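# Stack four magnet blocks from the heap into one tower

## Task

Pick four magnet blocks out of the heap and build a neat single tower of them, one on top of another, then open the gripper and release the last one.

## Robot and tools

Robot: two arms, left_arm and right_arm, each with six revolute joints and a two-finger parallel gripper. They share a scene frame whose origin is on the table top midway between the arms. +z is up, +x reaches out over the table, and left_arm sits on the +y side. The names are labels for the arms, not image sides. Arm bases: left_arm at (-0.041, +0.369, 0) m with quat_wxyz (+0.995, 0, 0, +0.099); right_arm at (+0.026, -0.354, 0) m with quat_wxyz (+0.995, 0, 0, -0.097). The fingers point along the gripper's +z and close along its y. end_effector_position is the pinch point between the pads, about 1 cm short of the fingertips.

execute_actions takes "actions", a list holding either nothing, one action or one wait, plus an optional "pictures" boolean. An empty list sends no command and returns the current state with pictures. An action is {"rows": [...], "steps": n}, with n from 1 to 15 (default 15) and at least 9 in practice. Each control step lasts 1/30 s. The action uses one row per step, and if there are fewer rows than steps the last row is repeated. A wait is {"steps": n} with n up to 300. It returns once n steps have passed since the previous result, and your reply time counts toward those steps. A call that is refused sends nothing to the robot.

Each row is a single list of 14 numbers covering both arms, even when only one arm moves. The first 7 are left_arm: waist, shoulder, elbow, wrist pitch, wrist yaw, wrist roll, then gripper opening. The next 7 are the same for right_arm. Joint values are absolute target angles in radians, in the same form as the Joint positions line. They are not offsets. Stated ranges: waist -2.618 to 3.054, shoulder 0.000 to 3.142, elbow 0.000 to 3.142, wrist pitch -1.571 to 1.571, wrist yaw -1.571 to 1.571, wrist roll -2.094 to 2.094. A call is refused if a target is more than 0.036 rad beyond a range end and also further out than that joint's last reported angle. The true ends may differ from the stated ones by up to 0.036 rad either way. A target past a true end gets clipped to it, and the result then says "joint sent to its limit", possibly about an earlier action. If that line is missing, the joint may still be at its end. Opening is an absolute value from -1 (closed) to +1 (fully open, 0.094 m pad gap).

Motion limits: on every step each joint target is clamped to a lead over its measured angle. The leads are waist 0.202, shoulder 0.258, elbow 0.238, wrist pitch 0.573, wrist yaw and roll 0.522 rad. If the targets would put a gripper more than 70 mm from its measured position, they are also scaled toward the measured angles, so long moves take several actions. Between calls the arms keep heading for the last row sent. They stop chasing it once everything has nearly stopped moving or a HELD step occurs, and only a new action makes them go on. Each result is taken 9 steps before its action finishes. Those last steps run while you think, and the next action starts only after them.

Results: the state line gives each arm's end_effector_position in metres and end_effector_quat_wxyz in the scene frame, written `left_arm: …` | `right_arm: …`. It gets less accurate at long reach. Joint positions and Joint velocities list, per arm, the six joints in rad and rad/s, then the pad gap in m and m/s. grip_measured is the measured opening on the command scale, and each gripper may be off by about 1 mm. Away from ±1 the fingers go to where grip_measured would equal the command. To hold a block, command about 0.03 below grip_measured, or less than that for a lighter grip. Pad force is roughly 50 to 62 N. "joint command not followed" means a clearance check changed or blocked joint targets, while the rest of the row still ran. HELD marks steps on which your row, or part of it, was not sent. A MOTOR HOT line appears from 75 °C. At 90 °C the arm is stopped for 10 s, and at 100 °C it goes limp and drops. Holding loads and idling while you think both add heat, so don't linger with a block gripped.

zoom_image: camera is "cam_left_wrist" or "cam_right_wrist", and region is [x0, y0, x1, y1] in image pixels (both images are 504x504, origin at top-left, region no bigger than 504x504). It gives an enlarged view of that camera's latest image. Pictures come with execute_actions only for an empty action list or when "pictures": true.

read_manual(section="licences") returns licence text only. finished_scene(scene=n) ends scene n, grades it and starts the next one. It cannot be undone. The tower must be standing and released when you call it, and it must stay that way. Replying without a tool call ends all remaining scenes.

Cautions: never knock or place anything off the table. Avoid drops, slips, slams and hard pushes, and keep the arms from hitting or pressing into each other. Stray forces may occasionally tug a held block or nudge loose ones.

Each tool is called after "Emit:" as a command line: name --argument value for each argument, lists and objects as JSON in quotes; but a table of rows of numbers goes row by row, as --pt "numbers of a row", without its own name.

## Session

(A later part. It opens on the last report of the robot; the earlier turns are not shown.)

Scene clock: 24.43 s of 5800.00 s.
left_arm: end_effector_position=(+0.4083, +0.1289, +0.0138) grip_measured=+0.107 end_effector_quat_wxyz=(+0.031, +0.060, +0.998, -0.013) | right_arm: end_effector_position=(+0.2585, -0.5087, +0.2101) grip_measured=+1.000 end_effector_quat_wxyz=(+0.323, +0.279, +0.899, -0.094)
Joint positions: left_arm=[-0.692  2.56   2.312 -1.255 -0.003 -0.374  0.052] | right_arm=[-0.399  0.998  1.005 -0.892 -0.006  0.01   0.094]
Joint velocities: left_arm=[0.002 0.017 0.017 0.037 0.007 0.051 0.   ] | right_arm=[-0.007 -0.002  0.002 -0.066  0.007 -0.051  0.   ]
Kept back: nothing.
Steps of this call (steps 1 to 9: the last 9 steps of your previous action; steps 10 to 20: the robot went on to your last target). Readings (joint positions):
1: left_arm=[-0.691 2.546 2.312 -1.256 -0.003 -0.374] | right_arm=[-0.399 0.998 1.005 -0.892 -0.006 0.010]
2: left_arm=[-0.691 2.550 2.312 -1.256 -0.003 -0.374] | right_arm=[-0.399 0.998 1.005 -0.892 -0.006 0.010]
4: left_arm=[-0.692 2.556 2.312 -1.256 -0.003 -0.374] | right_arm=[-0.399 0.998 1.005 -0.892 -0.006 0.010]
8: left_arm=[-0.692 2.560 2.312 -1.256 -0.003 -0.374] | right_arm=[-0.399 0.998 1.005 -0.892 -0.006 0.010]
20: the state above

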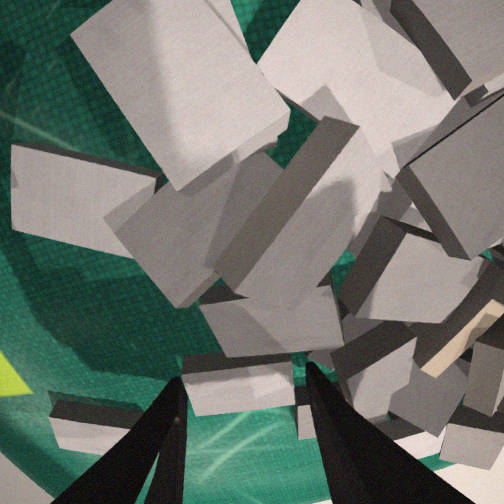

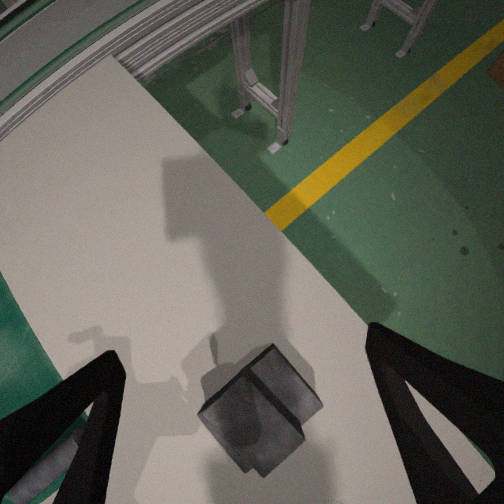

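Emit:
execute_actions --actions '[{"rows":[[-0.685,2.56,2.33,-1.24,0,-0.38,0,-0.4,1.0,1.0,-0.9,0,0,1],[-0.685,2.56,2.33,-1.24,0,-0.38,-0.07,-0.4,1.0,1.0,-0.9,0,0,1],[-0.685,2.56,2.33,-1.24,0,-0.38,-0.11,-0.4,1.0,1.0,-0.9,0,0,1],[-0.685,2.56,2.33,-1.24,0,-0.38,-0.16,-0.4,1.0,1.0,-0.9,0,0,1]],"steps":10}]'

Emit:
execute_actions --actions '[{"rows":[[-0.685,2.53,2.31,-1.27,0,-0.38,-0.16,-0.4,1.0,1.0,-0.9,0,0,1],[-0.685,2.5,2.3,-1.29,0,-0.38,-0.16,-0.4,1.0,1.0,-0.9,0,0,1],[-0.685,2.47,2.28,-1.3,0,-0.38,-0.16,-0.4,1.0,1.0,-0.9,0,0,1],[-0.685,2.44,2.25,-1.3,0,-0.38,-0.16,-0.4,1.0,1.0,-0.9,0,0,1],[-0.685,2.41,2.22,-1.3,0,-0.38,-0.16,-0.4,1.0,1.0,-0.9,0,0,1],[-0.685,2.38,2.18,-1.28,0,-0.3,-0.16,-0.4,1.0,1.0,-0.9,0,0,1],[-0.66,2.35,2.14,-1.26,0,-0.2,-0.16,-0.4,1.0,1.0,-0.9,0,0,1],[-0.64,2.33,2.1,-1.23,0,-0.1,-0.16,-0.4,1.0,1.0,-0.9,0,0,1],[-0.62,2.31,2.06,-1.2,0,0.01,-0.16,-0.4,1.0,1.0,-0.9,0,0,1],[-0.6,2.3,2.03,-1.18,0,0.01,-0.16,-0.4,1.0,1.0,-0.9,0,0,1],[-0.58,2.3,2.0,-1.16,0,0.01,-0.16,-0.4,1.0,1.0,-0.9,0,0,1],[-0.56,2.3,1.97,-1.14,0,0.01,-0.16,-0.4,1.0,1.0,-0.9,0,0,1],[-0.56,2.3,1.95,-1.14,0,0.01,-0.16,-0.4,1.0,1.0,-0.9,0,0,1]]}]'

Emit:
execute_actions --actions '[{"steps":35}]' --pictures true

Scene clock: 25.57 s of 5800.00 s.
left_arm: end_effector_position=(+0.4083, +0.1289, +0.0138) grip_measured=+0.041 end_effector_quat_wxyz=(+0.031, +0.060, +0.998, -0.013) | right_arm: end_effector_position=(+0.2585, -0.5087, +0.2101) grip_measured=+1.000 end_effector_quat_wxyz=(+0.323, +0.279, +0.899, -0.094)
Joint positions: left_arm=[-0.692  2.56   2.312 -1.255 -0.003 -0.374  0.049] | right_arm=[-0.399  0.998  1.005 -0.892 -0.006  0.01   0.094]
Joint velocities: left_arm=[-0.002  0.007  0.002 -0.066 -0.037 -0.022 -0.078] | right_arm=[-0.002  0.007  0.022  0.037  0.007  0.037  0.   ]
Steps of this call (steps 1 to 15: the robot went on to your last target; steps 16 to 33: nothing new was sent; step 34: the first step of this action). Readings (joint positions):
34: the state above

Scene clock: 26.07 s of 5800.00 s.
left_arm: end_effector_position=(+0.3965, +0.1353, +0.0352) grip_measured=-0.105 end_effector_quat_wxyz=(+0.032, +0.065, +0.997, -0.013) | right_arm: end_effector_position=(+0.2585, -0.5087, +0.2101) grip_measured=+1.000 end_effector_quat_wxyz=(+0.323, +0.279, +0.899, -0.094)
Joint positions: left_arm=[-0.692  2.471  2.233 -1.264 -0.003 -0.363  0.042] | right_arm=[-0.399  0.998  1.005 -0.892 -0.006  0.01   0.094]
Joint velocities: left_arm=[ 0.012 -0.95  -0.833 -0.022 -0.051  0.418 -0.   ] | right_arm=[-0.002  0.002 -0.012  0.007  0.081  0.007  0.   ]
Steps of this call (steps 1 to 9: the last 9 steps of your previous action; steps 10 to 15: the first 6 steps of this action). Readings (joint positions):
10: left_arm=[-0.692 2.559 2.312 -1.255 -0.003 -0.374] | right_arm=[-0.399 0.998 1.005 -0.892 -0.006 0.010]
11: left_arm=[-0.692 2.555 2.310 -1.257 -0.003 -0.374] | right_arm=[-0.399 0.998 1.005 -0.892 -0.006 0.010]
13: left_arm=[-0.692 2.527 2.284 -1.260 -0.003 -0.374] | right_arm=[-0.399 0.998 1.005 -0.892 -0.006 0.010]
15: the state above

Scene clock: 27.23 s of 5800.00 s.
left_arm: end_effector_position=(+0.3930, +0.2079, +0.0376) grip_measured=-0.105 end_effector_quat_wxyz=(+0.030, +0.180, +0.983, -0.003) | right_arm: end_effector_position=(+0.2585, -0.5087, +0.2101) grip_measured=+1.000 end_effector_quat_wxyz=(+0.323, +0.279, +0.899, -0.094)
Joint positions: left_arm=[-0.557  2.308  1.954 -1.157 -0.005  0.003  0.042] | right_arm=[-0.399  0.998  1.005 -0.892 -0.006  0.01   0.094]
Joint velocities: left_arm=[-0.007  0.002 -0.002 -0.051  0.051 -0.051  0.001] | right_arm=[ 0.017  0.007 -0.007 -0.007 -0.022 -0.051  0.   ]
Kept back: nothing.
Steps of this call (steps 1 to 9: the last 9 steps of your previous action; steps 10 to 35: the robot went on to your last target). Readings (joint positions):
1: left_arm=[-0.690 2.437 2.201 -1.263 -0.003 -0.336] | right_arm=[-0.399 0.998 1.005 -0.892 -0.006 0.010]
2: left_arm=[-0.686 2.401 2.168 -1.261 -0.002 -0.294] | right_arm=[-0.399 0.998 1.005 -0.892 -0.006 0.010]
4: left_arm=[-0.666 2.334 2.103 -1.245 0.002 -0.189] | right_arm=[-0.399 0.998 1.005 -0.892 -0.006 0.010]
8: left_arm=[-0.584 2.279 2.007 -1.193 0.003 -0.075] | right_arm=[-0.399 0.998 1.005 -0.892 -0.006 0.010]
35: the state above

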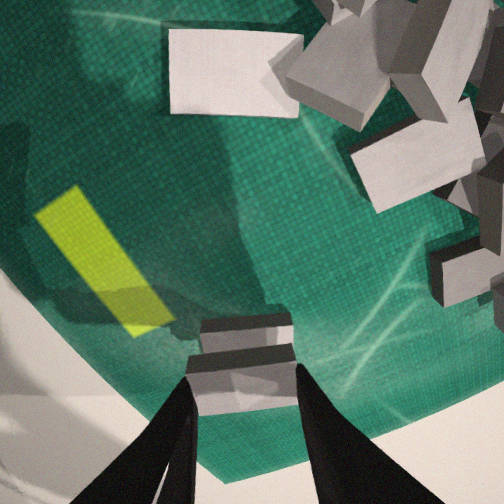

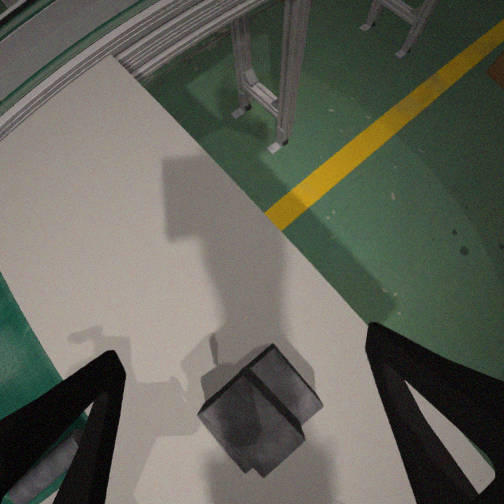

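Emit:
execute_actions --actions '[{"rows":[[-0.573,2.335,1.95,-1.13,0,0.025,-0.16,-0.4,1.0,1.0,-0.9,0,0,1]]}]'

Emit:
execute_actions --actions '[{"steps":15}]' --pictures true

Emit:
zoom_image --camera "cam_left_wrist" --region '[160,290,330,430]'

Scene clock: 27.70 s of 5800.00 s.
left_arm: end_effector_position=(+0.3922, +0.2046, +0.0293) grip_measured=-0.105 end_effector_quat_wxyz=(+0.025, +0.189, +0.982, -0.002) | right_arm: end_effector_position=(+0.2585, -0.5087, +0.2101) grip_measured=+1.000 end_effector_quat_wxyz=(+0.323, +0.279, +0.899, -0.094)
Joint positions: left_arm=[-0.564  2.327  1.954 -1.149 -0.005  0.014  0.042] | right_arm=[-0.399  0.998  1.005 -0.892 -0.006  0.01   0.094]
Joint velocities: left_arm=[-0.037  0.095  0.002  0.007  0.037  0.007  0.001] | right_arm=[-0.012 -0.007 -0.002 -0.037  0.007  0.022  0.   ]
Steps of this call (steps 1 to 8: the robot went on to your last target; steps 9 to 14: the first 6 steps of this action). Readings (joint positions):
9: left_arm=[-0.557 2.310 1.954 -1.156 -0.005 0.006] | right_arm=[-0.399 0.998 1.005 -0.892 -0.006 0.010]
10: left_arm=[-0.558 2.312 1.954 -1.154 -0.005 0.008] | right_arm=[-0.399 0.998 1.005 -0.892 -0.006 0.010]
12: left_arm=[-0.561 2.319 1.954 -1.151 -0.005 0.012] | right_arm=[-0.399 0.998 1.005 -0.892 -0.006 0.010]
14: the state above

Scene clock: 28.20 s of 5800.00 s.
left_arm: end_effector_position=(+0.3917, +0.2037, +0.0266) grip_measured=-0.105 end_effector_quat_wxyz=(+0.023, +0.192, +0.981, -0.002) | right_arm: end_effector_position=(+0.2585, -0.5087, +0.2101) grip_measured=+1.000 end_effector_quat_wxyz=(+0.323, +0.279, +0.899, -0.094)
Joint positions: left_arm=[-0.566  2.333  1.954 -1.147 -0.005  0.018  0.042] | right_arm=[-0.399  0.998  1.005 -0.892 -0.006  0.01   0.094]
Joint velocities: left_arm=[-0.002 -0.007 -0.002  0.051 -0.022  0.007  0.001] | right_arm=[ 0.007  0.022 -0.002 -0.051 -0.037 -0.037  0.   ]
Kept back: nothing.
Steps of this call (steps 1 to 9: the last 9 steps of your previous action; steps 10 to 15: the robot went on to your last target). Readings (joint positions):
1: left_arm=[-0.565 2.330 1.954 -1.149 -0.005 0.015] | right_arm=[-0.399 0.998 1.005 -0.892 -0.006 0.010]
2: left_arm=[-0.566 2.332 1.954 -1.149 -0.005 0.016] | right_arm=[-0.399 0.998 1.005 -0.892 -0.006 0.010]
4: left_arm=[-0.566 2.333 1.954 -1.149 -0.005 0.017] | right_arm=[-0.399 0.998 1.005 -0.892 -0.006 0.010]
8: left_arm=[-0.566 2.333 1.954 -1.148 -0.005 0.018] | right_arm=[-0.399 0.998 1.005 -0.892 -0.006 0.010]
15: the state above
All arms were judged still, so your last target was given up. Only a new action makes them travel on or press farther. Fingers that are still opening or closing keep moving.

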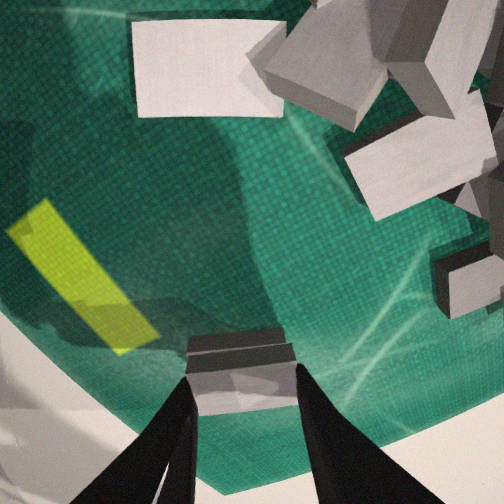

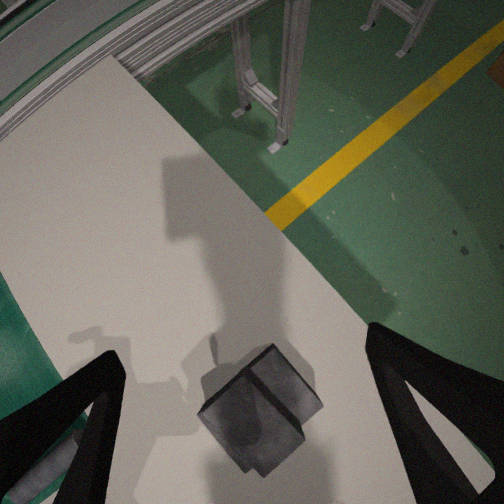

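Region (160, 290, 330, 430) of cam_left_wrist's 504x504 image, scaled by 2.965, with more detail than that image has; it fills the top 415 rows of this view, and the rest is white.

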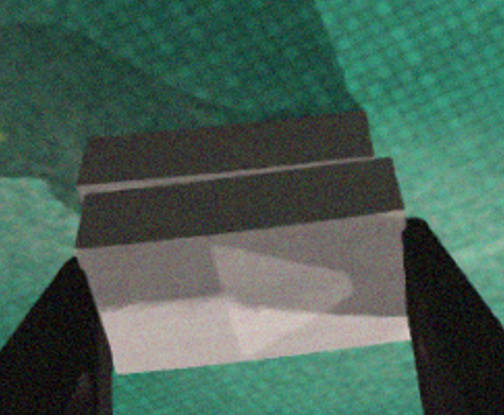

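Emit:
execute_actions --actions '[{"rows":[[-0.566,2.335,1.95,-1.14,-0.018,0.025,-0.16,-0.4,1.0,1.0,-0.9,0,0,1],[-0.566,2.335,1.95,-1.14,-0.018,0.025,-0.16,-0.4,1.0,1.0,-0.9,0,0,1],[-0.566,2.335,1.95,-1.14,-0.018,0.025,-0.16,-0.4,1.0,1.0,-0.9,0,0,1],[-0.566,2.349,1.95,-1.14,-0.018,0.025,-0.16,-0.4,1.0,1.0,-0.9,0,0,1]]}]'

Emit:
execute_actions --actions '[{"steps":15}]' --pictures true

Emit:
zoom_image --camera "cam_left_wrist" --region '[160,290,330,430]'

Scene clock: 28.83 s of 5800.00 s.
left_arm: end_effector_position=(+0.3916, +0.2041, +0.0252) grip_measured=-0.105 end_effector_quat_wxyz=(+0.021, +0.192, +0.981, -0.000) | right_arm: end_effector_position=(+0.2585, -0.5087, +0.2101) grip_measured=+1.000 end_effector_quat_wxyz=(+0.323, +0.279, +0.899, -0.094)
Joint positions: left_arm=[-0.566  2.336  1.954 -1.147 -0.007  0.018  0.042] | right_arm=[-0.399  0.998  1.005 -0.892 -0.006  0.01   0.094]
Joint velocities: left_arm=[ 0.007  0.051  0.002  0.007  0.037  0.051 -0.001] | right_arm=[-0.002 -0.002  0.012  0.037  0.022 -0.022  0.   ]
Steps of this call (steps 1 to 13: nothing new was sent; steps 14 to 19: the first 6 steps of this action). Readings (joint positions):
14: left_arm=[-0.566 2.333 1.954 -1.147 -0.005 0.018] | right_arm=[-0.399 0.998 1.005 -0.892 -0.006 0.010]
15: left_arm=[-0.566 2.333 1.954 -1.147 -0.005 0.018] | right_arm=[-0.399 0.998 1.005 -0.892 -0.006 0.010]
17: left_arm=[-0.566 2.334 1.954 -1.147 -0.006 0.018] | right_arm=[-0.399 0.998 1.005 -0.892 -0.006 0.010]
19: the state above

Scene clock: 29.33 s of 5800.00 s.
left_arm: end_effector_position=(+0.3913, +0.2043, +0.0237) grip_measured=-0.105 end_effector_quat_wxyz=(+0.020, +0.192, +0.981, +0.000) | right_arm: end_effector_position=(+0.2585, -0.5087, +0.2101) grip_measured=+1.000 end_effector_quat_wxyz=(+0.323, +0.279, +0.899, -0.094)
Joint positions: left_arm=[-0.566  2.339  1.954 -1.147 -0.007  0.018  0.042] | right_arm=[-0.399  0.998  1.005 -0.892 -0.006  0.01   0.094]
Joint velocities: left_arm=[-0.007  0.012 -0.007 -0.037  0.022  0.081 -0.   ] | right_arm=[ 0.017  0.002 -0.007  0.022 -0.037 -0.022  0.   ]
Kept back: nothing.
Steps of this call (steps 1 to 9: the last 9 steps of your previous action; steps 10 to 15: the robot went on to your last target). Readings (joint positions):
1: left_arm=[-0.566 2.338 1.954 -1.147 -0.007 0.018] | right_arm=[-0.399 0.998 1.005 -0.892 -0.006 0.010]
2: left_arm=[-0.566 2.339 1.954 -1.147 -0.007 0.018] | right_arm=[-0.399 0.998 1.005 -0.892 -0.006 0.010]
4: left_arm=[-0.566 2.339 1.954 -1.147 -0.007 0.018] | right_arm=[-0.399 0.998 1.005 -0.892 -0.006 0.010]
8: left_arm=[-0.566 2.339 1.954 -1.147 -0.007 0.018] | right_arm=[-0.399 0.998 1.005 -0.892 -0.006 0.010]
15: the state above
All arms were judged still, so your last target was given up. Only a new action makes them travel on or press farther. Fingers that are still opening or closing keep moving.

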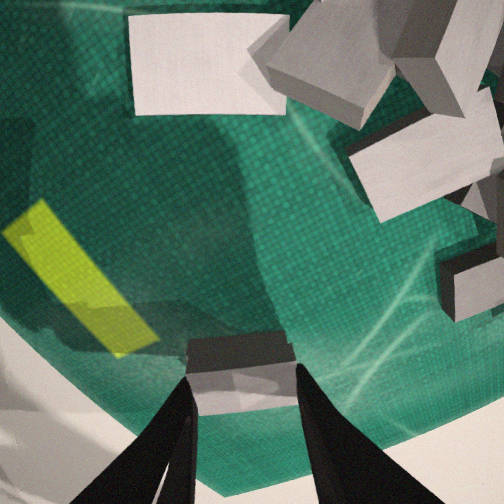

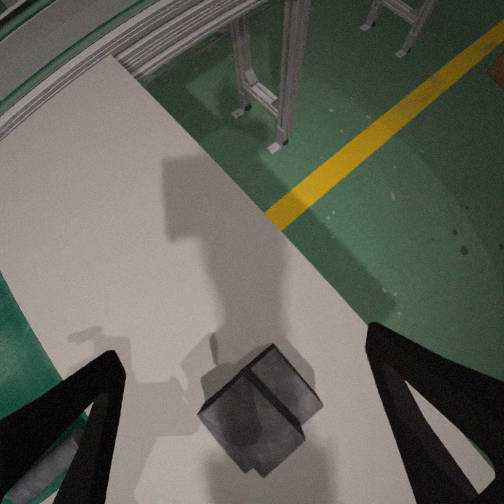

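Region (160, 290, 330, 430) of cam_left_wrist's 504x504 image, scaled by 2.965, with more detail than that image has; it fills the top 415 rows of this view, and the rest is white.

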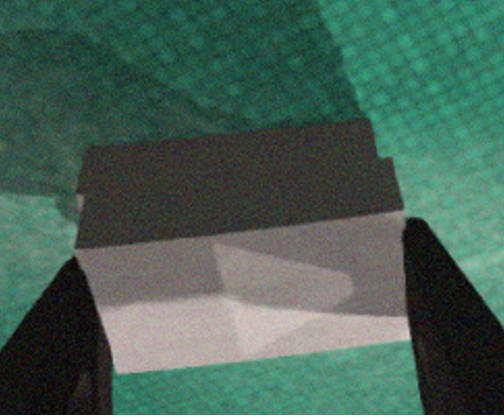

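Emit:
execute_actions --actions '[{"rows":[[-0.566,2.335,1.95,-1.14,0,0.025,0.1,-0.4,1.0,1.0,-0.9,0,0,1],[-0.566,2.335,1.95,-1.14,0,0.025,0.1,-0.4,1.0,1.0,-0.9,0,0,1],[-0.566,2.335,1.95,-1.14,0,0.025,0.1,-0.4,1.0,1.0,-0.9,0,0,1],[-0.566,2.335,1.95,-1.14,0,0.025,0.1,-0.4,1.0,1.0,-0.9,0,0,1],[-0.566,2.335,2.0,-1.2,0,0.025,0.1,-0.4,1.0,1.0,-0.9,0,0,1],[-0.566,2.335,2.04,-1.25,0,0.025,0.1,-0.4,1.0,1.0,-0.9,0,0,1],[-0.566,2.335,2.08,-1.3,0,0.025,0.1,-0.4,1.0,1.0,-0.9,0,0,1],[-0.566,2.335,2.12,-1.35,0,0.025,0.1,-0.4,1.0,1.0,-0.9,0,0,1],[-0.566,2.335,2.16,-1.4,0,0.025,0.1,-0.4,1.0,1.0,-0.9,0,0,1]]}]'

Emit:
execute_actions --actions '[{"rows":[[-0.6,2.36,2.19,-1.4,0,-2.03,-0.2,-0.4,1.0,1.0,-0.9,0,0,1],[-0.63,2.38,2.22,-1.4,0,-2.03,-0.2,-0.4,1.0,1.0,-0.9,0,0,1],[-0.66,2.4,2.25,-1.4,0,-2.03,-0.2,-0.4,1.0,1.0,-0.9,0,0,1],[-0.69,2.42,2.28,-1.4,0,-2.03,-0.2,-0.4,1.0,1.0,-0.9,0,0,1],[-0.72,2.44,2.31,-1.4,0,-2.03,-0.2,-0.4,1.0,1.0,-0.9,0,0,1],[-0.74,2.46,2.33,-1.4,0,-2.03,-0.2,-0.4,1.0,1.0,-0.9,0,0,1],[-0.755,2.475,2.345,-1.4,0,-2.03,-0.2,-0.4,1.0,1.0,-0.9,0,0,1],[-0.765,2.49,2.345,-1.4,0,-2.03,-0.2,-0.4,1.0,1.0,-0.9,0,0,1],[-0.765,2.5,2.345,-1.4,0,-2.03,-0.2,-0.4,1.0,1.0,-0.9,0,0,1]]}]'

Emit:
execute_actions --actions '[{"steps":35}]' --pictures true

Scene clock: 31.07 s of 5800.00 s.
left_arm: end_effector_position=(+0.3903, +0.2046, +0.0268) grip_measured=+0.097 end_effector_quat_wxyz=(+0.016, +0.192, +0.981, +0.001) | right_arm: end_effector_position=(+0.2585, -0.5087, +0.2101) grip_measured=+1.000 end_effector_quat_wxyz=(+0.323, +0.279, +0.899, -0.094)
Joint positions: left_arm=[-0.566  2.341  1.97  -1.169 -0.007  0.018  0.052] | right_arm=[-0.399  0.998  1.005 -0.892 -0.006  0.01   0.094]
Joint velocities: left_arm=[ 0.002  0.095  0.491 -0.608 -0.007 -0.066  0.001] | right_arm=[-0.002  0.007 -0.002  0.022  0.051 -0.007  0.   ]
Steps of this call (steps 1 to 46: nothing new was sent; steps 47 to 52: the first 6 steps of this action). Readings (joint positions):
47: left_arm=[-0.566 2.339 1.954 -1.147 -0.007 0.018] | right_arm=[-0.399 0.998 1.005 -0.892 -0.006 0.010]
48: left_arm=[-0.566 2.339 1.954 -1.147 -0.007 0.018] | right_arm=[-0.399 0.998 1.005 -0.892 -0.006 0.010]
50: left_arm=[-0.566 2.339 1.954 -1.147 -0.007 0.018] | right_arm=[-0.399 0.998 1.005 -0.892 -0.006 0.010]
52: the state above

Scene clock: 31.57 s of 5800.00 s.
left_arm: end_effector_position=(+0.3916, +0.1609, +0.0725) grip_measured=-0.197 end_effector_quat_wxyz=(+0.025, -0.056, +0.998, -0.009) | right_arm: end_effector_position=(+0.2585, -0.5087, +0.2101) grip_measured=+1.000 end_effector_quat_wxyz=(+0.323, +0.279, +0.899, -0.094)
Joint positions: left_arm=[-0.651  2.41   2.271 -1.381 -0.008 -0.564  0.038] | right_arm=[-0.399  0.998  1.005 -0.892 -0.006  0.01   0.094]
Joint velocities: left_arm=[-0.842  0.584  0.755  0.007 -0.007 -2.762 -0.001] | right_arm=[-0.007 -0.007 -0.002 -0.037  0.066 -0.022  0.   ]
Steps of this call (steps 1 to 9: the last 9 steps of your previous action; steps 10 to 15: the first 6 steps of this action). Readings (joint positions):
10: left_arm=[-0.569 2.328 2.154 -1.352 -0.007 -0.063] | right_arm=[-0.399 0.998 1.005 -0.892 -0.006 0.010]
11: left_arm=[-0.574 2.336 2.168 -1.364 -0.007 -0.164] | right_arm=[-0.399 0.998 1.005 -0.892 -0.006 0.010]
13: left_arm=[-0.602 2.368 2.215 -1.379 -0.008 -0.364] | right_arm=[-0.399 0.998 1.005 -0.892 -0.006 0.010]
15: the state above

Scene clock: 32.73 s of 5800.00 s.
left_arm: end_effector_position=(+0.3692, +0.1083, +0.0423) grip_measured=-0.197 end_effector_quat_wxyz=(-0.004, -0.666, +0.746, -0.006) | right_arm: end_effector_position=(+0.2585, -0.5087, +0.2101) grip_measured=+1.000 end_effector_quat_wxyz=(+0.323, +0.279, +0.899, -0.094)
Joint positions: left_arm=[-0.762  2.504  2.322 -1.381  0.01  -2.022  0.038] | right_arm=[-0.399  0.998  1.005 -0.892 -0.006  0.01   0.094]
Joint velocities: left_arm=[-0.007 -0.012 -0.012  0.066 -0.007 -0.037  0.001] | right_arm=[-0.002  0.017 -0.007 -0.081 -0.037  0.007  0.   ]
Kept back: nothing.
Steps of this call (steps 1 to 9: the last 9 steps of your previous action; steps 10 to 35: the robot went on to your last target). Readings (joint positions):
1: left_arm=[-0.681 2.429 2.295 -1.380 -0.008 -0.664] | right_arm=[-0.399 0.998 1.005 -0.892 -0.006 0.010]
2: left_arm=[-0.712 2.447 2.311 -1.380 -0.008 -0.763] | right_arm=[-0.399 0.998 1.005 -0.892 -0.006 0.010]
4: left_arm=[-0.766 2.474 2.322 -1.380 -0.002 -0.962] | right_arm=[-0.399 0.998 1.005 -0.892 -0.006 0.010]
8: left_arm=[-0.804 2.502 2.322 -1.380 0.010 -1.359] | right_arm=[-0.399 0.998 1.005 -0.892 -0.006 0.010]
35: the state above

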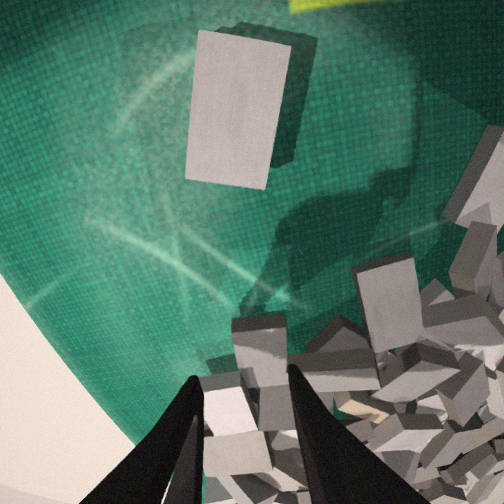

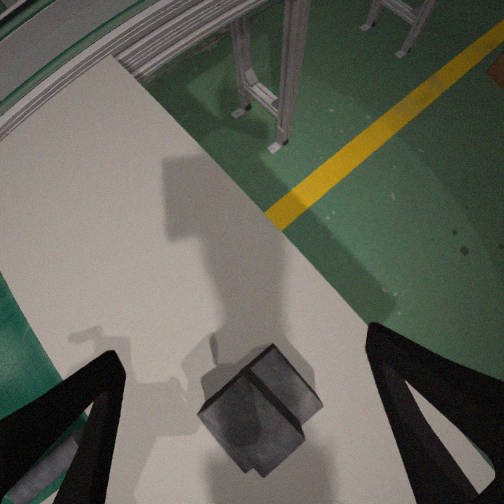

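Emit:
execute_actions --actions '[{"rows":[[-0.765,2.51,2.34,-1.31,0,-2.03,-0.25,-0.4,1.0,1.0,-0.9,0,0,1],[-0.765,2.52,2.34,-1.31,0,-2.03,-0.25,-0.4,1.0,1.0,-0.9,0,0,1],[-0.765,2.53,2.34,-1.31,0,-2.03,-0.25,-0.4,1.0,1.0,-0.9,0,0,1],[-0.765,2.545,2.34,-1.31,0,-2.03,-0.25,-0.4,1.0,1.0,-0.9,0,0,1]]}]'

Emit:
execute_actions --actions '[{"steps":20}]' --pictures true

Scene clock: 33.33 s of 5800.00 s.
left_arm: end_effector_position=(+0.3785, +0.1024, +0.0367) grip_measured=-0.247 end_effector_quat_wxyz=(+0.001, -0.666, +0.745, -0.023) | right_arm: end_effector_position=(+0.2585, -0.5087, +0.2101) grip_measured=+1.000 end_effector_quat_wxyz=(+0.323, +0.279, +0.899, -0.094)
Joint positions: left_arm=[-0.762  2.516  2.322 -1.332  0.01  -2.024  0.035] | right_arm=[-0.399  0.998  1.005 -0.892 -0.006  0.01   0.094]
Joint velocities: left_arm=[ 0.002  0.168 -0.027  0.154 -0.037  0.022 -0.001] | right_arm=[-0.007  0.007 -0.002  0.051  0.007 -0.066  0.   ]
Steps of this call (steps 1 to 12: the robot went on to your last target; steps 13 to 18: the first 6 steps of this action). Readings (joint positions):
13: left_arm=[-0.762 2.504 2.322 -1.375 0.010 -2.023] | right_arm=[-0.399 0.998 1.005 -0.892 -0.006 0.010]
14: left_arm=[-0.762 2.504 2.322 -1.364 0.010 -2.024] | right_arm=[-0.399 0.998 1.005 -0.892 -0.006 0.010]
16: left_arm=[-0.762 2.507 2.322 -1.345 0.010 -2.024] | right_arm=[-0.399 0.998 1.005 -0.892 -0.006 0.010]
18: the state above

Scene clock: 34.00 s of 5800.00 s.
left_arm: end_effector_position=(+0.3801, +0.1014, +0.0255) grip_measured=-0.247 end_effector_quat_wxyz=(+0.000, -0.667, +0.745, -0.019) | right_arm: end_effector_position=(+0.2585, -0.5087, +0.2101) grip_measured=+1.000 end_effector_quat_wxyz=(+0.323, +0.279, +0.899, -0.094)
Joint positions: left_arm=[-0.762  2.54   2.322 -1.316  0.01  -2.024  0.035] | right_arm=[-0.399  0.998  1.005 -0.892 -0.006  0.01   0.094]
Joint velocities: left_arm=[ 0.012 -0.007 -0.002 -0.022 -0.066 -0.081  0.   ] | right_arm=[ 0.017 -0.002  0.002 -0.037  0.007 -0.007  0.   ]
Kept back: nothing.
Steps of this call (steps 1 to 9: the last 9 steps of your previous action; steps 10 to 20: the robot went on to your last target). Readings (joint positions):
1: left_arm=[-0.762 2.522 2.322 -1.328 0.010 -2.024] | right_arm=[-0.399 0.998 1.005 -0.892 -0.006 0.010]
2: left_arm=[-0.762 2.528 2.322 -1.325 0.010 -2.024] | right_arm=[-0.399 0.998 1.005 -0.892 -0.006 0.010]
4: left_arm=[-0.762 2.536 2.322 -1.322 0.010 -2.024] | right_arm=[-0.399 0.998 1.005 -0.892 -0.006 0.010]
8: left_arm=[-0.762 2.540 2.322 -1.319 0.010 -2.024] | right_arm=[-0.399 0.998 1.005 -0.892 -0.006 0.010]
20: the state above

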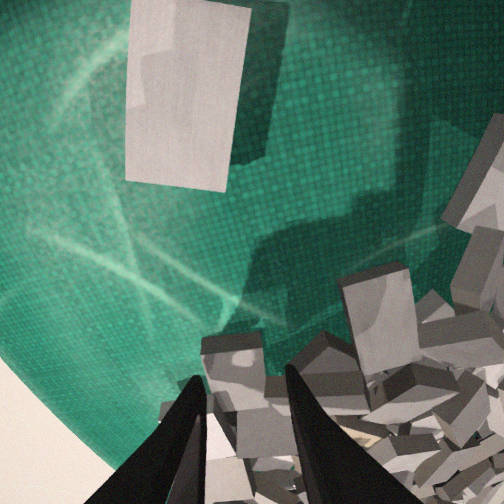

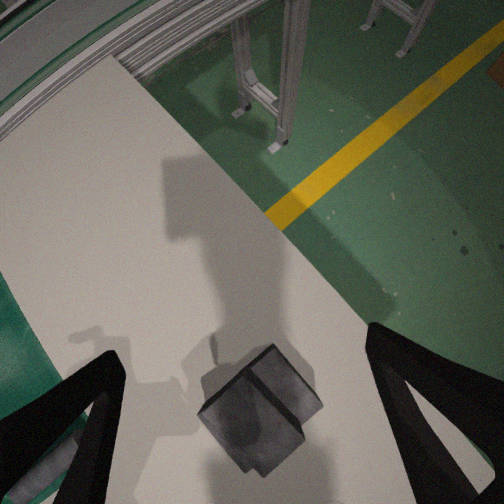

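Emit:
execute_actions --actions '[{"rows":[[-0.765,2.55,2.34,-1.345,0,-2.0,-0.27,-0.4,1.0,1.0,-0.9,0,0,1],[-0.765,2.55,2.34,-1.345,0,-2.0,-0.27,-0.4,1.0,1.0,-0.9,0,0,1],[-0.765,2.57,2.34,-1.345,0,-2.0,-0.27,-0.4,1.0,1.0,-0.9,0,0,1]]}]'

Emit:
execute_actions --actions '[{"rows":[[-0.765,2.57,2.34,-1.33,0,-2.0,-0.35,-0.4,1.0,1.0,-0.9,0,0,1],[-0.765,2.57,2.34,-1.33,0,-2.0,-0.42,-0.4,1.0,1.0,-0.9,0,0,1],[-0.765,2.57,2.34,-1.33,0,-2.0,-0.48,-0.4,1.0,1.0,-0.9,0,0,1],[-0.765,2.57,2.34,-1.33,0,-2.0,-0.55,-0.4,1.0,1.0,-0.9,0,0,1]]}]' --pictures true

Scene clock: 34.70 s of 5800.00 s.
left_arm: end_effector_position=(+0.3790, +0.1021, +0.0209) grip_measured=-0.267 end_effector_quat_wxyz=(-0.001, -0.662, +0.749, -0.014) | right_arm: end_effector_position=(+0.2585, -0.5087, +0.2101) grip_measured=+1.000 end_effector_quat_wxyz=(+0.323, +0.279, +0.899, -0.094)
Joint positions: left_arm=[-0.762  2.549  2.322 -1.318  0.01  -2.011  0.034] | right_arm=[-0.399  0.998  1.005 -0.892 -0.006  0.01   0.094]
Joint velocities: left_arm=[ 0.002  0.09  -0.007  0.007 -0.007  0.11   0.   ] | right_arm=[ 0.002 -0.012 -0.007 -0.022 -0.051 -0.022  0.   ]
Steps of this call (steps 1 to 15: the robot went on to your last target; steps 16 to 21: the first 6 steps of this action). Readings (joint positions):
16: left_arm=[-0.762 2.540 2.322 -1.316 0.010 -2.021] | right_arm=[-0.399 0.998 1.005 -0.892 -0.006 0.010]
17: left_arm=[-0.762 2.540 2.322 -1.317 0.010 -2.018] | right_arm=[-0.399 0.998 1.005 -0.892 -0.006 0.010]
19: left_arm=[-0.762 2.543 2.322 -1.317 0.010 -2.014] | right_arm=[-0.399 0.998 1.005 -0.892 -0.006 0.010]
21: the state above

Scene clock: 35.20 s of 5800.00 s.
left_arm: end_effector_position=(+0.3769, +0.1034, +0.0157) grip_measured=-0.474 end_effector_quat_wxyz=(-0.003, -0.661, +0.751, -0.006) | right_arm: end_effector_position=(+0.2585, -0.5087, +0.2101) grip_measured=+1.000 end_effector_quat_wxyz=(+0.323, +0.279, +0.899, -0.094)
Joint positions: left_arm=[-0.762  2.56   2.322 -1.323  0.01  -2.007  0.025] | right_arm=[-0.399  0.998  1.005 -0.892 -0.006  0.01   0.094]
Joint velocities: left_arm=[ 0.007  0.007 -0.012  0.051 -0.037 -0.095  0.   ] | right_arm=[-0.012 -0.002 -0.002  0.037  0.007  0.022  0.   ]
Steps of this call (steps 1 to 9: the last 9 steps of your previous action; steps 10 to 15: the first 6 steps of this action). Readings (joint positions):
10: left_arm=[-0.762 2.560 2.322 -1.323 0.010 -2.008] | right_arm=[-0.399 0.998 1.005 -0.892 -0.006 0.010]
11: left_arm=[-0.762 2.560 2.322 -1.323 0.010 -2.008] | right_arm=[-0.399 0.998 1.005 -0.892 -0.006 0.010]
13: left_arm=[-0.762 2.560 2.322 -1.323 0.010 -2.007] | right_arm=[-0.399 0.998 1.005 -0.892 -0.006 0.010]
15: the state above

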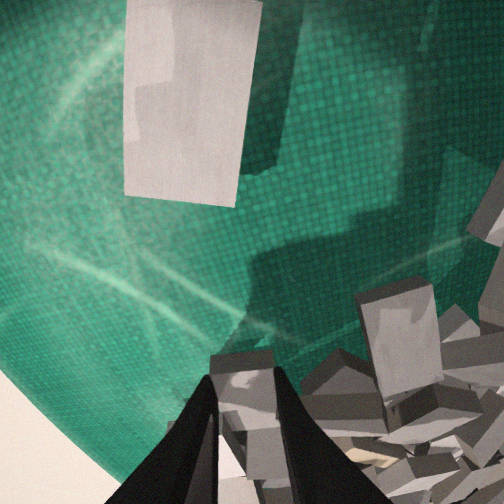

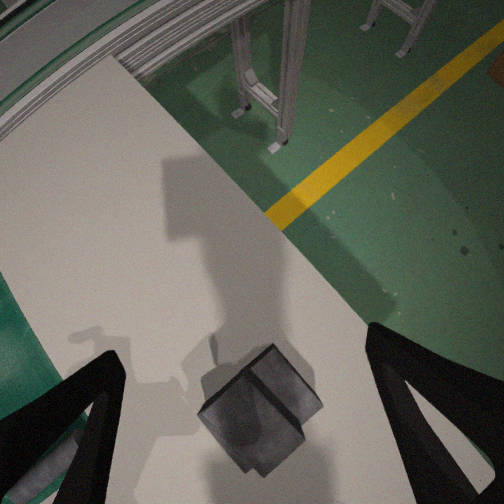

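Emit:
execute_actions --actions '[{"rows":[[-0.75,2.54,2.31,-1.31,0,-2.0,-0.53,-0.4,1.0,1.0,-0.9,0,0,1],[-0.745,2.53,2.3,-1.31,0,-2.0,-0.53,-0.4,1.0,1.0,-0.9,0,0,1],[-0.74,2.525,2.29,-1.3,0,-2.0,-0.53,-0.4,1.0,1.0,-0.9,0,0,1],[-0.735,2.52,2.275,-1.295,0,-1.99,-0.53,-0.4,1.0,1.0,-0.9,0,0,1],[-0.73,2.51,2.26,-1.29,0,-1.98,-0.53,-0.4,1.0,1.0,-0.9,0,0,1],[-0.725,2.505,2.25,-1.28,0,-1.98,-0.53,-0.4,1.0,1.0,-0.9,0,0,1],[-0.72,2.5,2.235,-1.275,0,-1.97,-0.53,-0.4,1.0,1.0,-0.9,0,0,1],[-0.715,2.49,2.22,-1.27,0,-1.96,-0.53,-0.4,1.0,1.0,-0.9,0,0,1],[-0.71,2.488,2.21,-1.265,0,-1.96,-0.53,-0.4,1.0,1.0,-0.9,0,0,1]]}]'

Emit:
execute_actions --actions '[{"steps":25}]' --pictures true

Scene clock: 36.17 s of 5800.00 s.
left_arm: end_effector_position=(+0.3769, +0.1094, +0.0170) grip_measured=-0.474 end_effector_quat_wxyz=(-0.003, -0.661, +0.750, -0.007) | right_arm: end_effector_position=(+0.2585, -0.5087, +0.2101) grip_measured=+1.000 end_effector_quat_wxyz=(+0.323, +0.279, +0.899, -0.094)
Joint positions: left_arm=[-0.752  2.536  2.282 -1.306  0.01  -1.999  0.025] | right_arm=[-0.399  0.998  1.005 -0.892 -0.006  0.01   0.094]
Joint velocities: left_arm=[ 0.125 -0.193 -0.335  0.095 -0.051 -0.007 -0.001] | right_arm=[-0.012  0.037  0.002  0.007 -0.007 -0.007  0.   ]
Steps of this call (steps 1 to 9: the last 9 steps of your previous action; steps 10 to 15: the robot went on to your last target; steps 16 to 23: nothing new was sent; steps 24 to 29: the first 6 steps of this action). Readings (joint positions):
24: left_arm=[-0.762 2.560 2.322 -1.323 0.010 -2.007] | right_arm=[-0.399 0.998 1.005 -0.892 -0.006 0.010]
25: left_arm=[-0.762 2.558 2.321 -1.323 0.010 -2.007] | right_arm=[-0.399 0.998 1.005 -0.892 -0.006 0.010]
27: left_arm=[-0.759 2.550 2.306 -1.315 0.010 -2.005] | right_arm=[-0.399 0.998 1.005 -0.892 -0.006 0.010]
29: the state above

Scene clock: 37.00 s of 5800.00 s.
left_arm: end_effector_position=(+0.3853, +0.1296, +0.0173) grip_measured=-0.474 end_effector_quat_wxyz=(-0.002, -0.666, +0.746, -0.010) | right_arm: end_effector_position=(+0.2585, -0.5087, +0.2101) grip_measured=+1.000 end_effector_quat_wxyz=(+0.323, +0.279, +0.899, -0.094)
Joint positions: left_arm=[-0.708  2.505  2.226 -1.273  0.01  -1.967  0.025] | right_arm=[-0.399  0.998  1.005 -0.892 -0.006  0.01   0.094]
Joint velocities: left_arm=[ 0.002 -0.002 -0.017  0.022  0.007  0.022 -0.   ] | right_arm=[-0.002 -0.002 -0.012 -0.066  0.007  0.022  0.   ]
Kept back: nothing.
Steps of this call (steps 1 to 9: the last 9 steps of your previous action; steps 10 to 25: the robot went on to your last target). Readings (joint positions):
1: left_arm=[-0.747 2.529 2.270 -1.301 0.010 -1.995] | right_arm=[-0.399 0.998 1.005 -0.892 -0.006 0.010]
2: left_arm=[-0.740 2.522 2.257 -1.296 0.010 -1.990] | right_arm=[-0.399 0.998 1.005 -0.892 -0.006 0.010]
4: left_arm=[-0.727 2.510 2.235 -1.289 0.010 -1.981] | right_arm=[-0.399 0.998 1.005 -0.892 -0.006 0.010]
8: left_arm=[-0.709 2.505 2.226 -1.282 0.010 -1.973] | right_arm=[-0.399 0.998 1.005 -0.892 -0.006 0.010]
25: the state above

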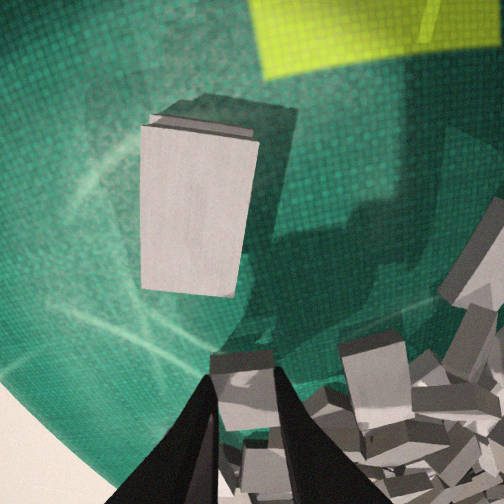

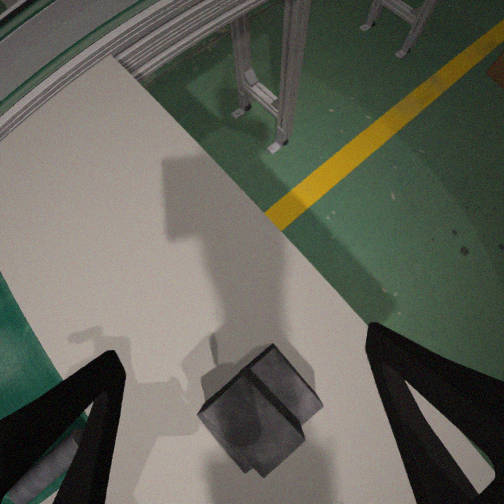

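Emit:
execute_actions --actions '[{"rows":[[-0.71,2.47,2.22,-1.29,0,-1.96,-0.53,-0.4,1.0,1.0,-0.9,0,0,1],[-0.71,2.45,2.21,-1.31,0,-1.96,-0.53,-0.4,1.0,1.0,-0.9,0,0,1],[-0.71,2.43,2.2,-1.33,0,-1.96,-0.53,-0.4,1.0,1.0,-0.9,0,0,1],[-0.71,2.41,2.19,-1.335,0,-1.96,-0.53,-0.4,1.0,1.0,-0.9,0,0,1],[-0.71,2.39,2.17,-1.335,0,-1.9,-0.53,-0.4,1.0,1.0,-0.9,0,0,1],[-0.71,2.37,2.15,-1.335,0,-1.8,-0.53,-0.4,1.0,1.0,-0.9,0,0,1],[-0.71,2.36,2.13,-1.335,0,-1.7,-0.53,-0.4,1.0,1.0,-0.9,0,0,1],[-0.69,2.35,2.11,-1.335,0,-1.6,-0.53,-0.4,1.0,1.0,-0.9,0,0,1],[-0.66,2.35,2.09,-1.335,0,-1.52,-0.53,-0.4,1.0,1.0,-0.9,0,0,1],[-0.63,2.35,2.09,-1.335,0,-1.52,-0.53,-0.4,1.0,1.0,-0.9,0,0,1],[-0.6,2.35,2.09,-1.335,0,-1.52,-0.53,-0.4,1.0,1.0,-0.9,0,0,1],[-0.575,2.35,2.09,-1.335,0,-1.52,-0.53,-0.4,1.0,1.0,-0.9,0,0,1],[-0.555,2.35,2.09,-1.335,0,-1.52,-0.53,-0.4,1.0,1.0,-0.9,0,0,1],[-0.54,2.35,2.09,-1.335,0,-1.52,-0.53,-0.4,1.0,1.0,-0.9,0,0,1],[-0.535,2.35,2.09,-1.335,0,-1.52,-0.53,-0.4,1.0,1.0,-0.9,0,0,1]]}]'

Emit:
execute_actions --actions '[{"steps":35}]' --pictures true

Scene clock: 37.93 s of 5800.00 s.
left_arm: end_effector_position=(+0.3775, +0.1340, +0.0369) grip_measured=-0.474 end_effector_quat_wxyz=(-0.000, -0.652, +0.758, -0.014) | right_arm: end_effector_position=(+0.2585, -0.5087, +0.2101) grip_measured=+1.000 end_effector_quat_wxyz=(+0.323, +0.279, +0.899, -0.094)
Joint positions: left_arm=[-0.708  2.439  2.183 -1.289  0.01  -1.931  0.025] | right_arm=[-0.399  0.998  1.005 -0.892 -0.006  0.01   0.094]
Joint velocities: left_arm=[-0.012 -0.662 -0.442 -0.095 -0.007  0.857 -0.   ] | right_arm=[-0.002  0.017  0.002 -0.007  0.022 -0.007  0.   ]
Steps of this call (steps 1 to 15: the robot went on to your last target; steps 16 to 22: nothing new was sent; steps 23 to 28: the first 6 steps of this action). Readings (joint positions):
23: left_arm=[-0.708 2.504 2.226 -1.272 0.010 -1.967] | right_arm=[-0.399 0.998 1.005 -0.892 -0.006 0.010]
24: left_arm=[-0.708 2.500 2.224 -1.273 0.010 -1.967] | right_arm=[-0.399 0.998 1.005 -0.892 -0.006 0.010]
26: left_arm=[-0.708 2.478 2.209 -1.280 0.010 -1.967] | right_arm=[-0.399 0.998 1.005 -0.892 -0.006 0.010]
28: the state above

Scene clock: 39.10 s of 5800.00 s.
left_arm: end_effector_position=(+0.3939, +0.2170, +0.0585) grip_measured=-0.474 end_effector_quat_wxyz=(+0.005, -0.560, +0.828, -0.007) | right_arm: end_effector_position=(+0.2585, -0.5087, +0.2101) grip_measured=+1.000 end_effector_quat_wxyz=(+0.323, +0.279, +0.899, -0.094)
Joint positions: left_arm=[-0.536  2.345  2.103 -1.313  0.001 -1.527  0.025] | right_arm=[-0.399  0.998  1.005 -0.892 -0.006  0.01   0.094]
Joint velocities: left_arm=[ 0.002  0.002 -0.002  0.037 -0.022  0.051  0.   ] | right_arm=[-0.007 -0.017 -0.022  0.051  0.007 -0.081  0.   ]
Kept back: nothing.
Steps of this call (steps 1 to 9: the last 9 steps of your previous action; steps 10 to 35: the robot went on to your last target). Readings (joint positions):
1: left_arm=[-0.708 2.416 2.167 -1.294 0.010 -1.890] | right_arm=[-0.399 0.998 1.005 -0.892 -0.006 0.010]
2: left_arm=[-0.707 2.393 2.153 -1.297 0.010 -1.838] | right_arm=[-0.399 0.998 1.005 -0.892 -0.006 0.010]
4: left_arm=[-0.697 2.358 2.129 -1.304 0.011 -1.728] | right_arm=[-0.399 0.998 1.005 -0.892 -0.006 0.010]
8: left_arm=[-0.612 2.345 2.116 -1.310 0.014 -1.608] | right_arm=[-0.399 0.998 1.005 -0.892 -0.006 0.010]
35: the state above

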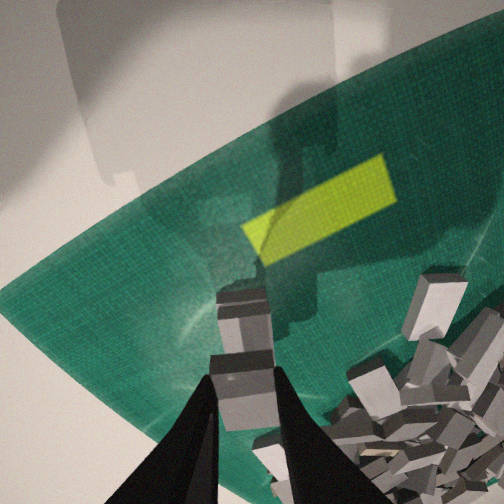

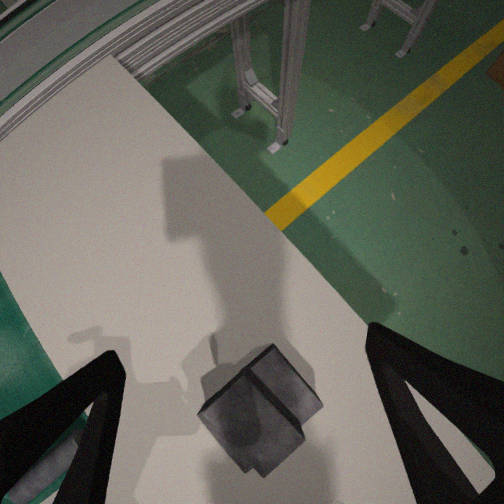

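Emit:
execute_actions --actions '[{"rows":[[-0.535,2.36,2.1,-1.284,0,-1.52,-0.53,-0.4,1.0,1.0,-0.9,0,0,1],[-0.535,2.37,2.1,-1.284,0,-1.52,-0.53,-0.4,1.0,1.0,-0.9,0,0,1],[-0.535,2.38,2.1,-1.284,0,-1.52,-0.53,-0.4,1.0,1.0,-0.9,0,0,1],[-0.535,2.388,2.1,-1.284,0,-1.52,-0.53,-0.4,1.0,1.0,-0.9,0,0,1]]}]'

Emit:
execute_actions --actions '[{"steps":20}]' --pictures true

Emit:
zoom_image --camera "cam_left_wrist" --region '[170,290,320,440]'

Scene clock: 39.70 s of 5800.00 s.
left_arm: end_effector_position=(+0.3959, +0.2163, +0.0488) grip_measured=-0.474 end_effector_quat_wxyz=(+0.002, -0.560, +0.828, -0.004) | right_arm: end_effector_position=(+0.2585, -0.5087, +0.2101) grip_measured=+1.000 end_effector_quat_wxyz=(+0.323, +0.279, +0.899, -0.094)
Joint positions: left_arm=[-0.536  2.367  2.103 -1.298  0.001 -1.527  0.025] | right_arm=[-0.399  0.998  1.005 -0.892 -0.006  0.01   0.094]
Joint velocities: left_arm=[ 0.007  0.203 -0.012  0.051 -0.037 -0.037  0.001] | right_arm=[ 0.002 -0.007  0.007  0.007  0.007  0.007  0.   ]
Steps of this call (steps 1 to 12: the robot went on to your last target; steps 13 to 18: the first 6 steps of this action). Readings (joint positions):
13: left_arm=[-0.536 2.345 2.103 -1.312 0.001 -1.527] | right_arm=[-0.399 0.998 1.005 -0.892 -0.006 0.010]
14: left_arm=[-0.536 2.346 2.103 -1.309 0.001 -1.527] | right_arm=[-0.399 0.998 1.005 -0.892 -0.006 0.010]
16: left_arm=[-0.536 2.354 2.103 -1.302 0.001 -1.527] | right_arm=[-0.399 0.998 1.005 -0.892 -0.006 0.010]
18: the state above

Scene clock: 40.37 s of 5800.00 s.
left_arm: end_effector_position=(+0.3954, +0.2165, +0.0388) grip_measured=-0.474 end_effector_quat_wxyz=(-0.003, -0.560, +0.828, +0.004) | right_arm: end_effector_position=(+0.2585, -0.5087, +0.2101) grip_measured=+1.000 end_effector_quat_wxyz=(+0.323, +0.279, +0.899, -0.094)
Joint positions: left_arm=[-0.536  2.389  2.103 -1.294  0.001 -1.527  0.025] | right_arm=[-0.399  0.998  1.005 -0.892 -0.006  0.01   0.094]
Joint velocities: left_arm=[ 0.032 -0.002 -0.012  0.007 -0.037 -0.095 -0.   ] | right_arm=[-0.012 -0.017  0.007  0.007 -0.022 -0.007  0.   ]
Kept back: nothing.
Steps of this call (steps 1 to 9: the last 9 steps of your previous action; steps 10 to 20: the robot went on to your last target). Readings (joint positions):
1: left_arm=[-0.536 2.374 2.103 -1.297 0.001 -1.527] | right_arm=[-0.399 0.998 1.005 -0.892 -0.006 0.010]
2: left_arm=[-0.536 2.380 2.103 -1.297 0.001 -1.527] | right_arm=[-0.399 0.998 1.005 -0.892 -0.006 0.010]
4: left_arm=[-0.536 2.388 2.103 -1.296 0.001 -1.527] | right_arm=[-0.399 0.998 1.005 -0.892 -0.006 0.010]
8: left_arm=[-0.536 2.389 2.103 -1.295 0.001 -1.527] | right_arm=[-0.399 0.998 1.005 -0.892 -0.006 0.010]
20: the state above

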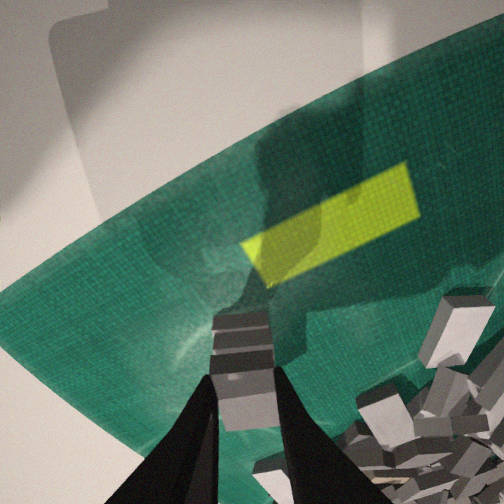

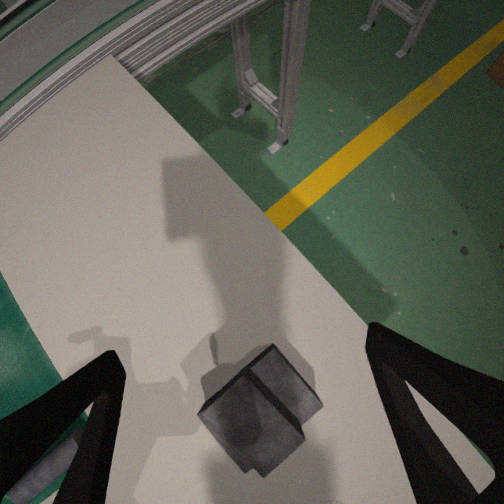

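Region (170, 290, 320, 440) of cam_left_wrist's 504x504 image, scaled by 3.360, with more detail than that image has.

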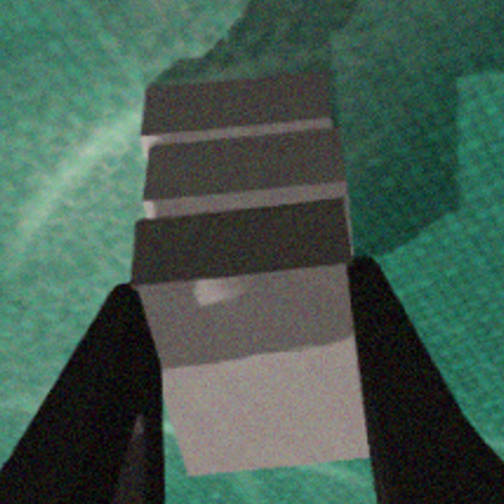

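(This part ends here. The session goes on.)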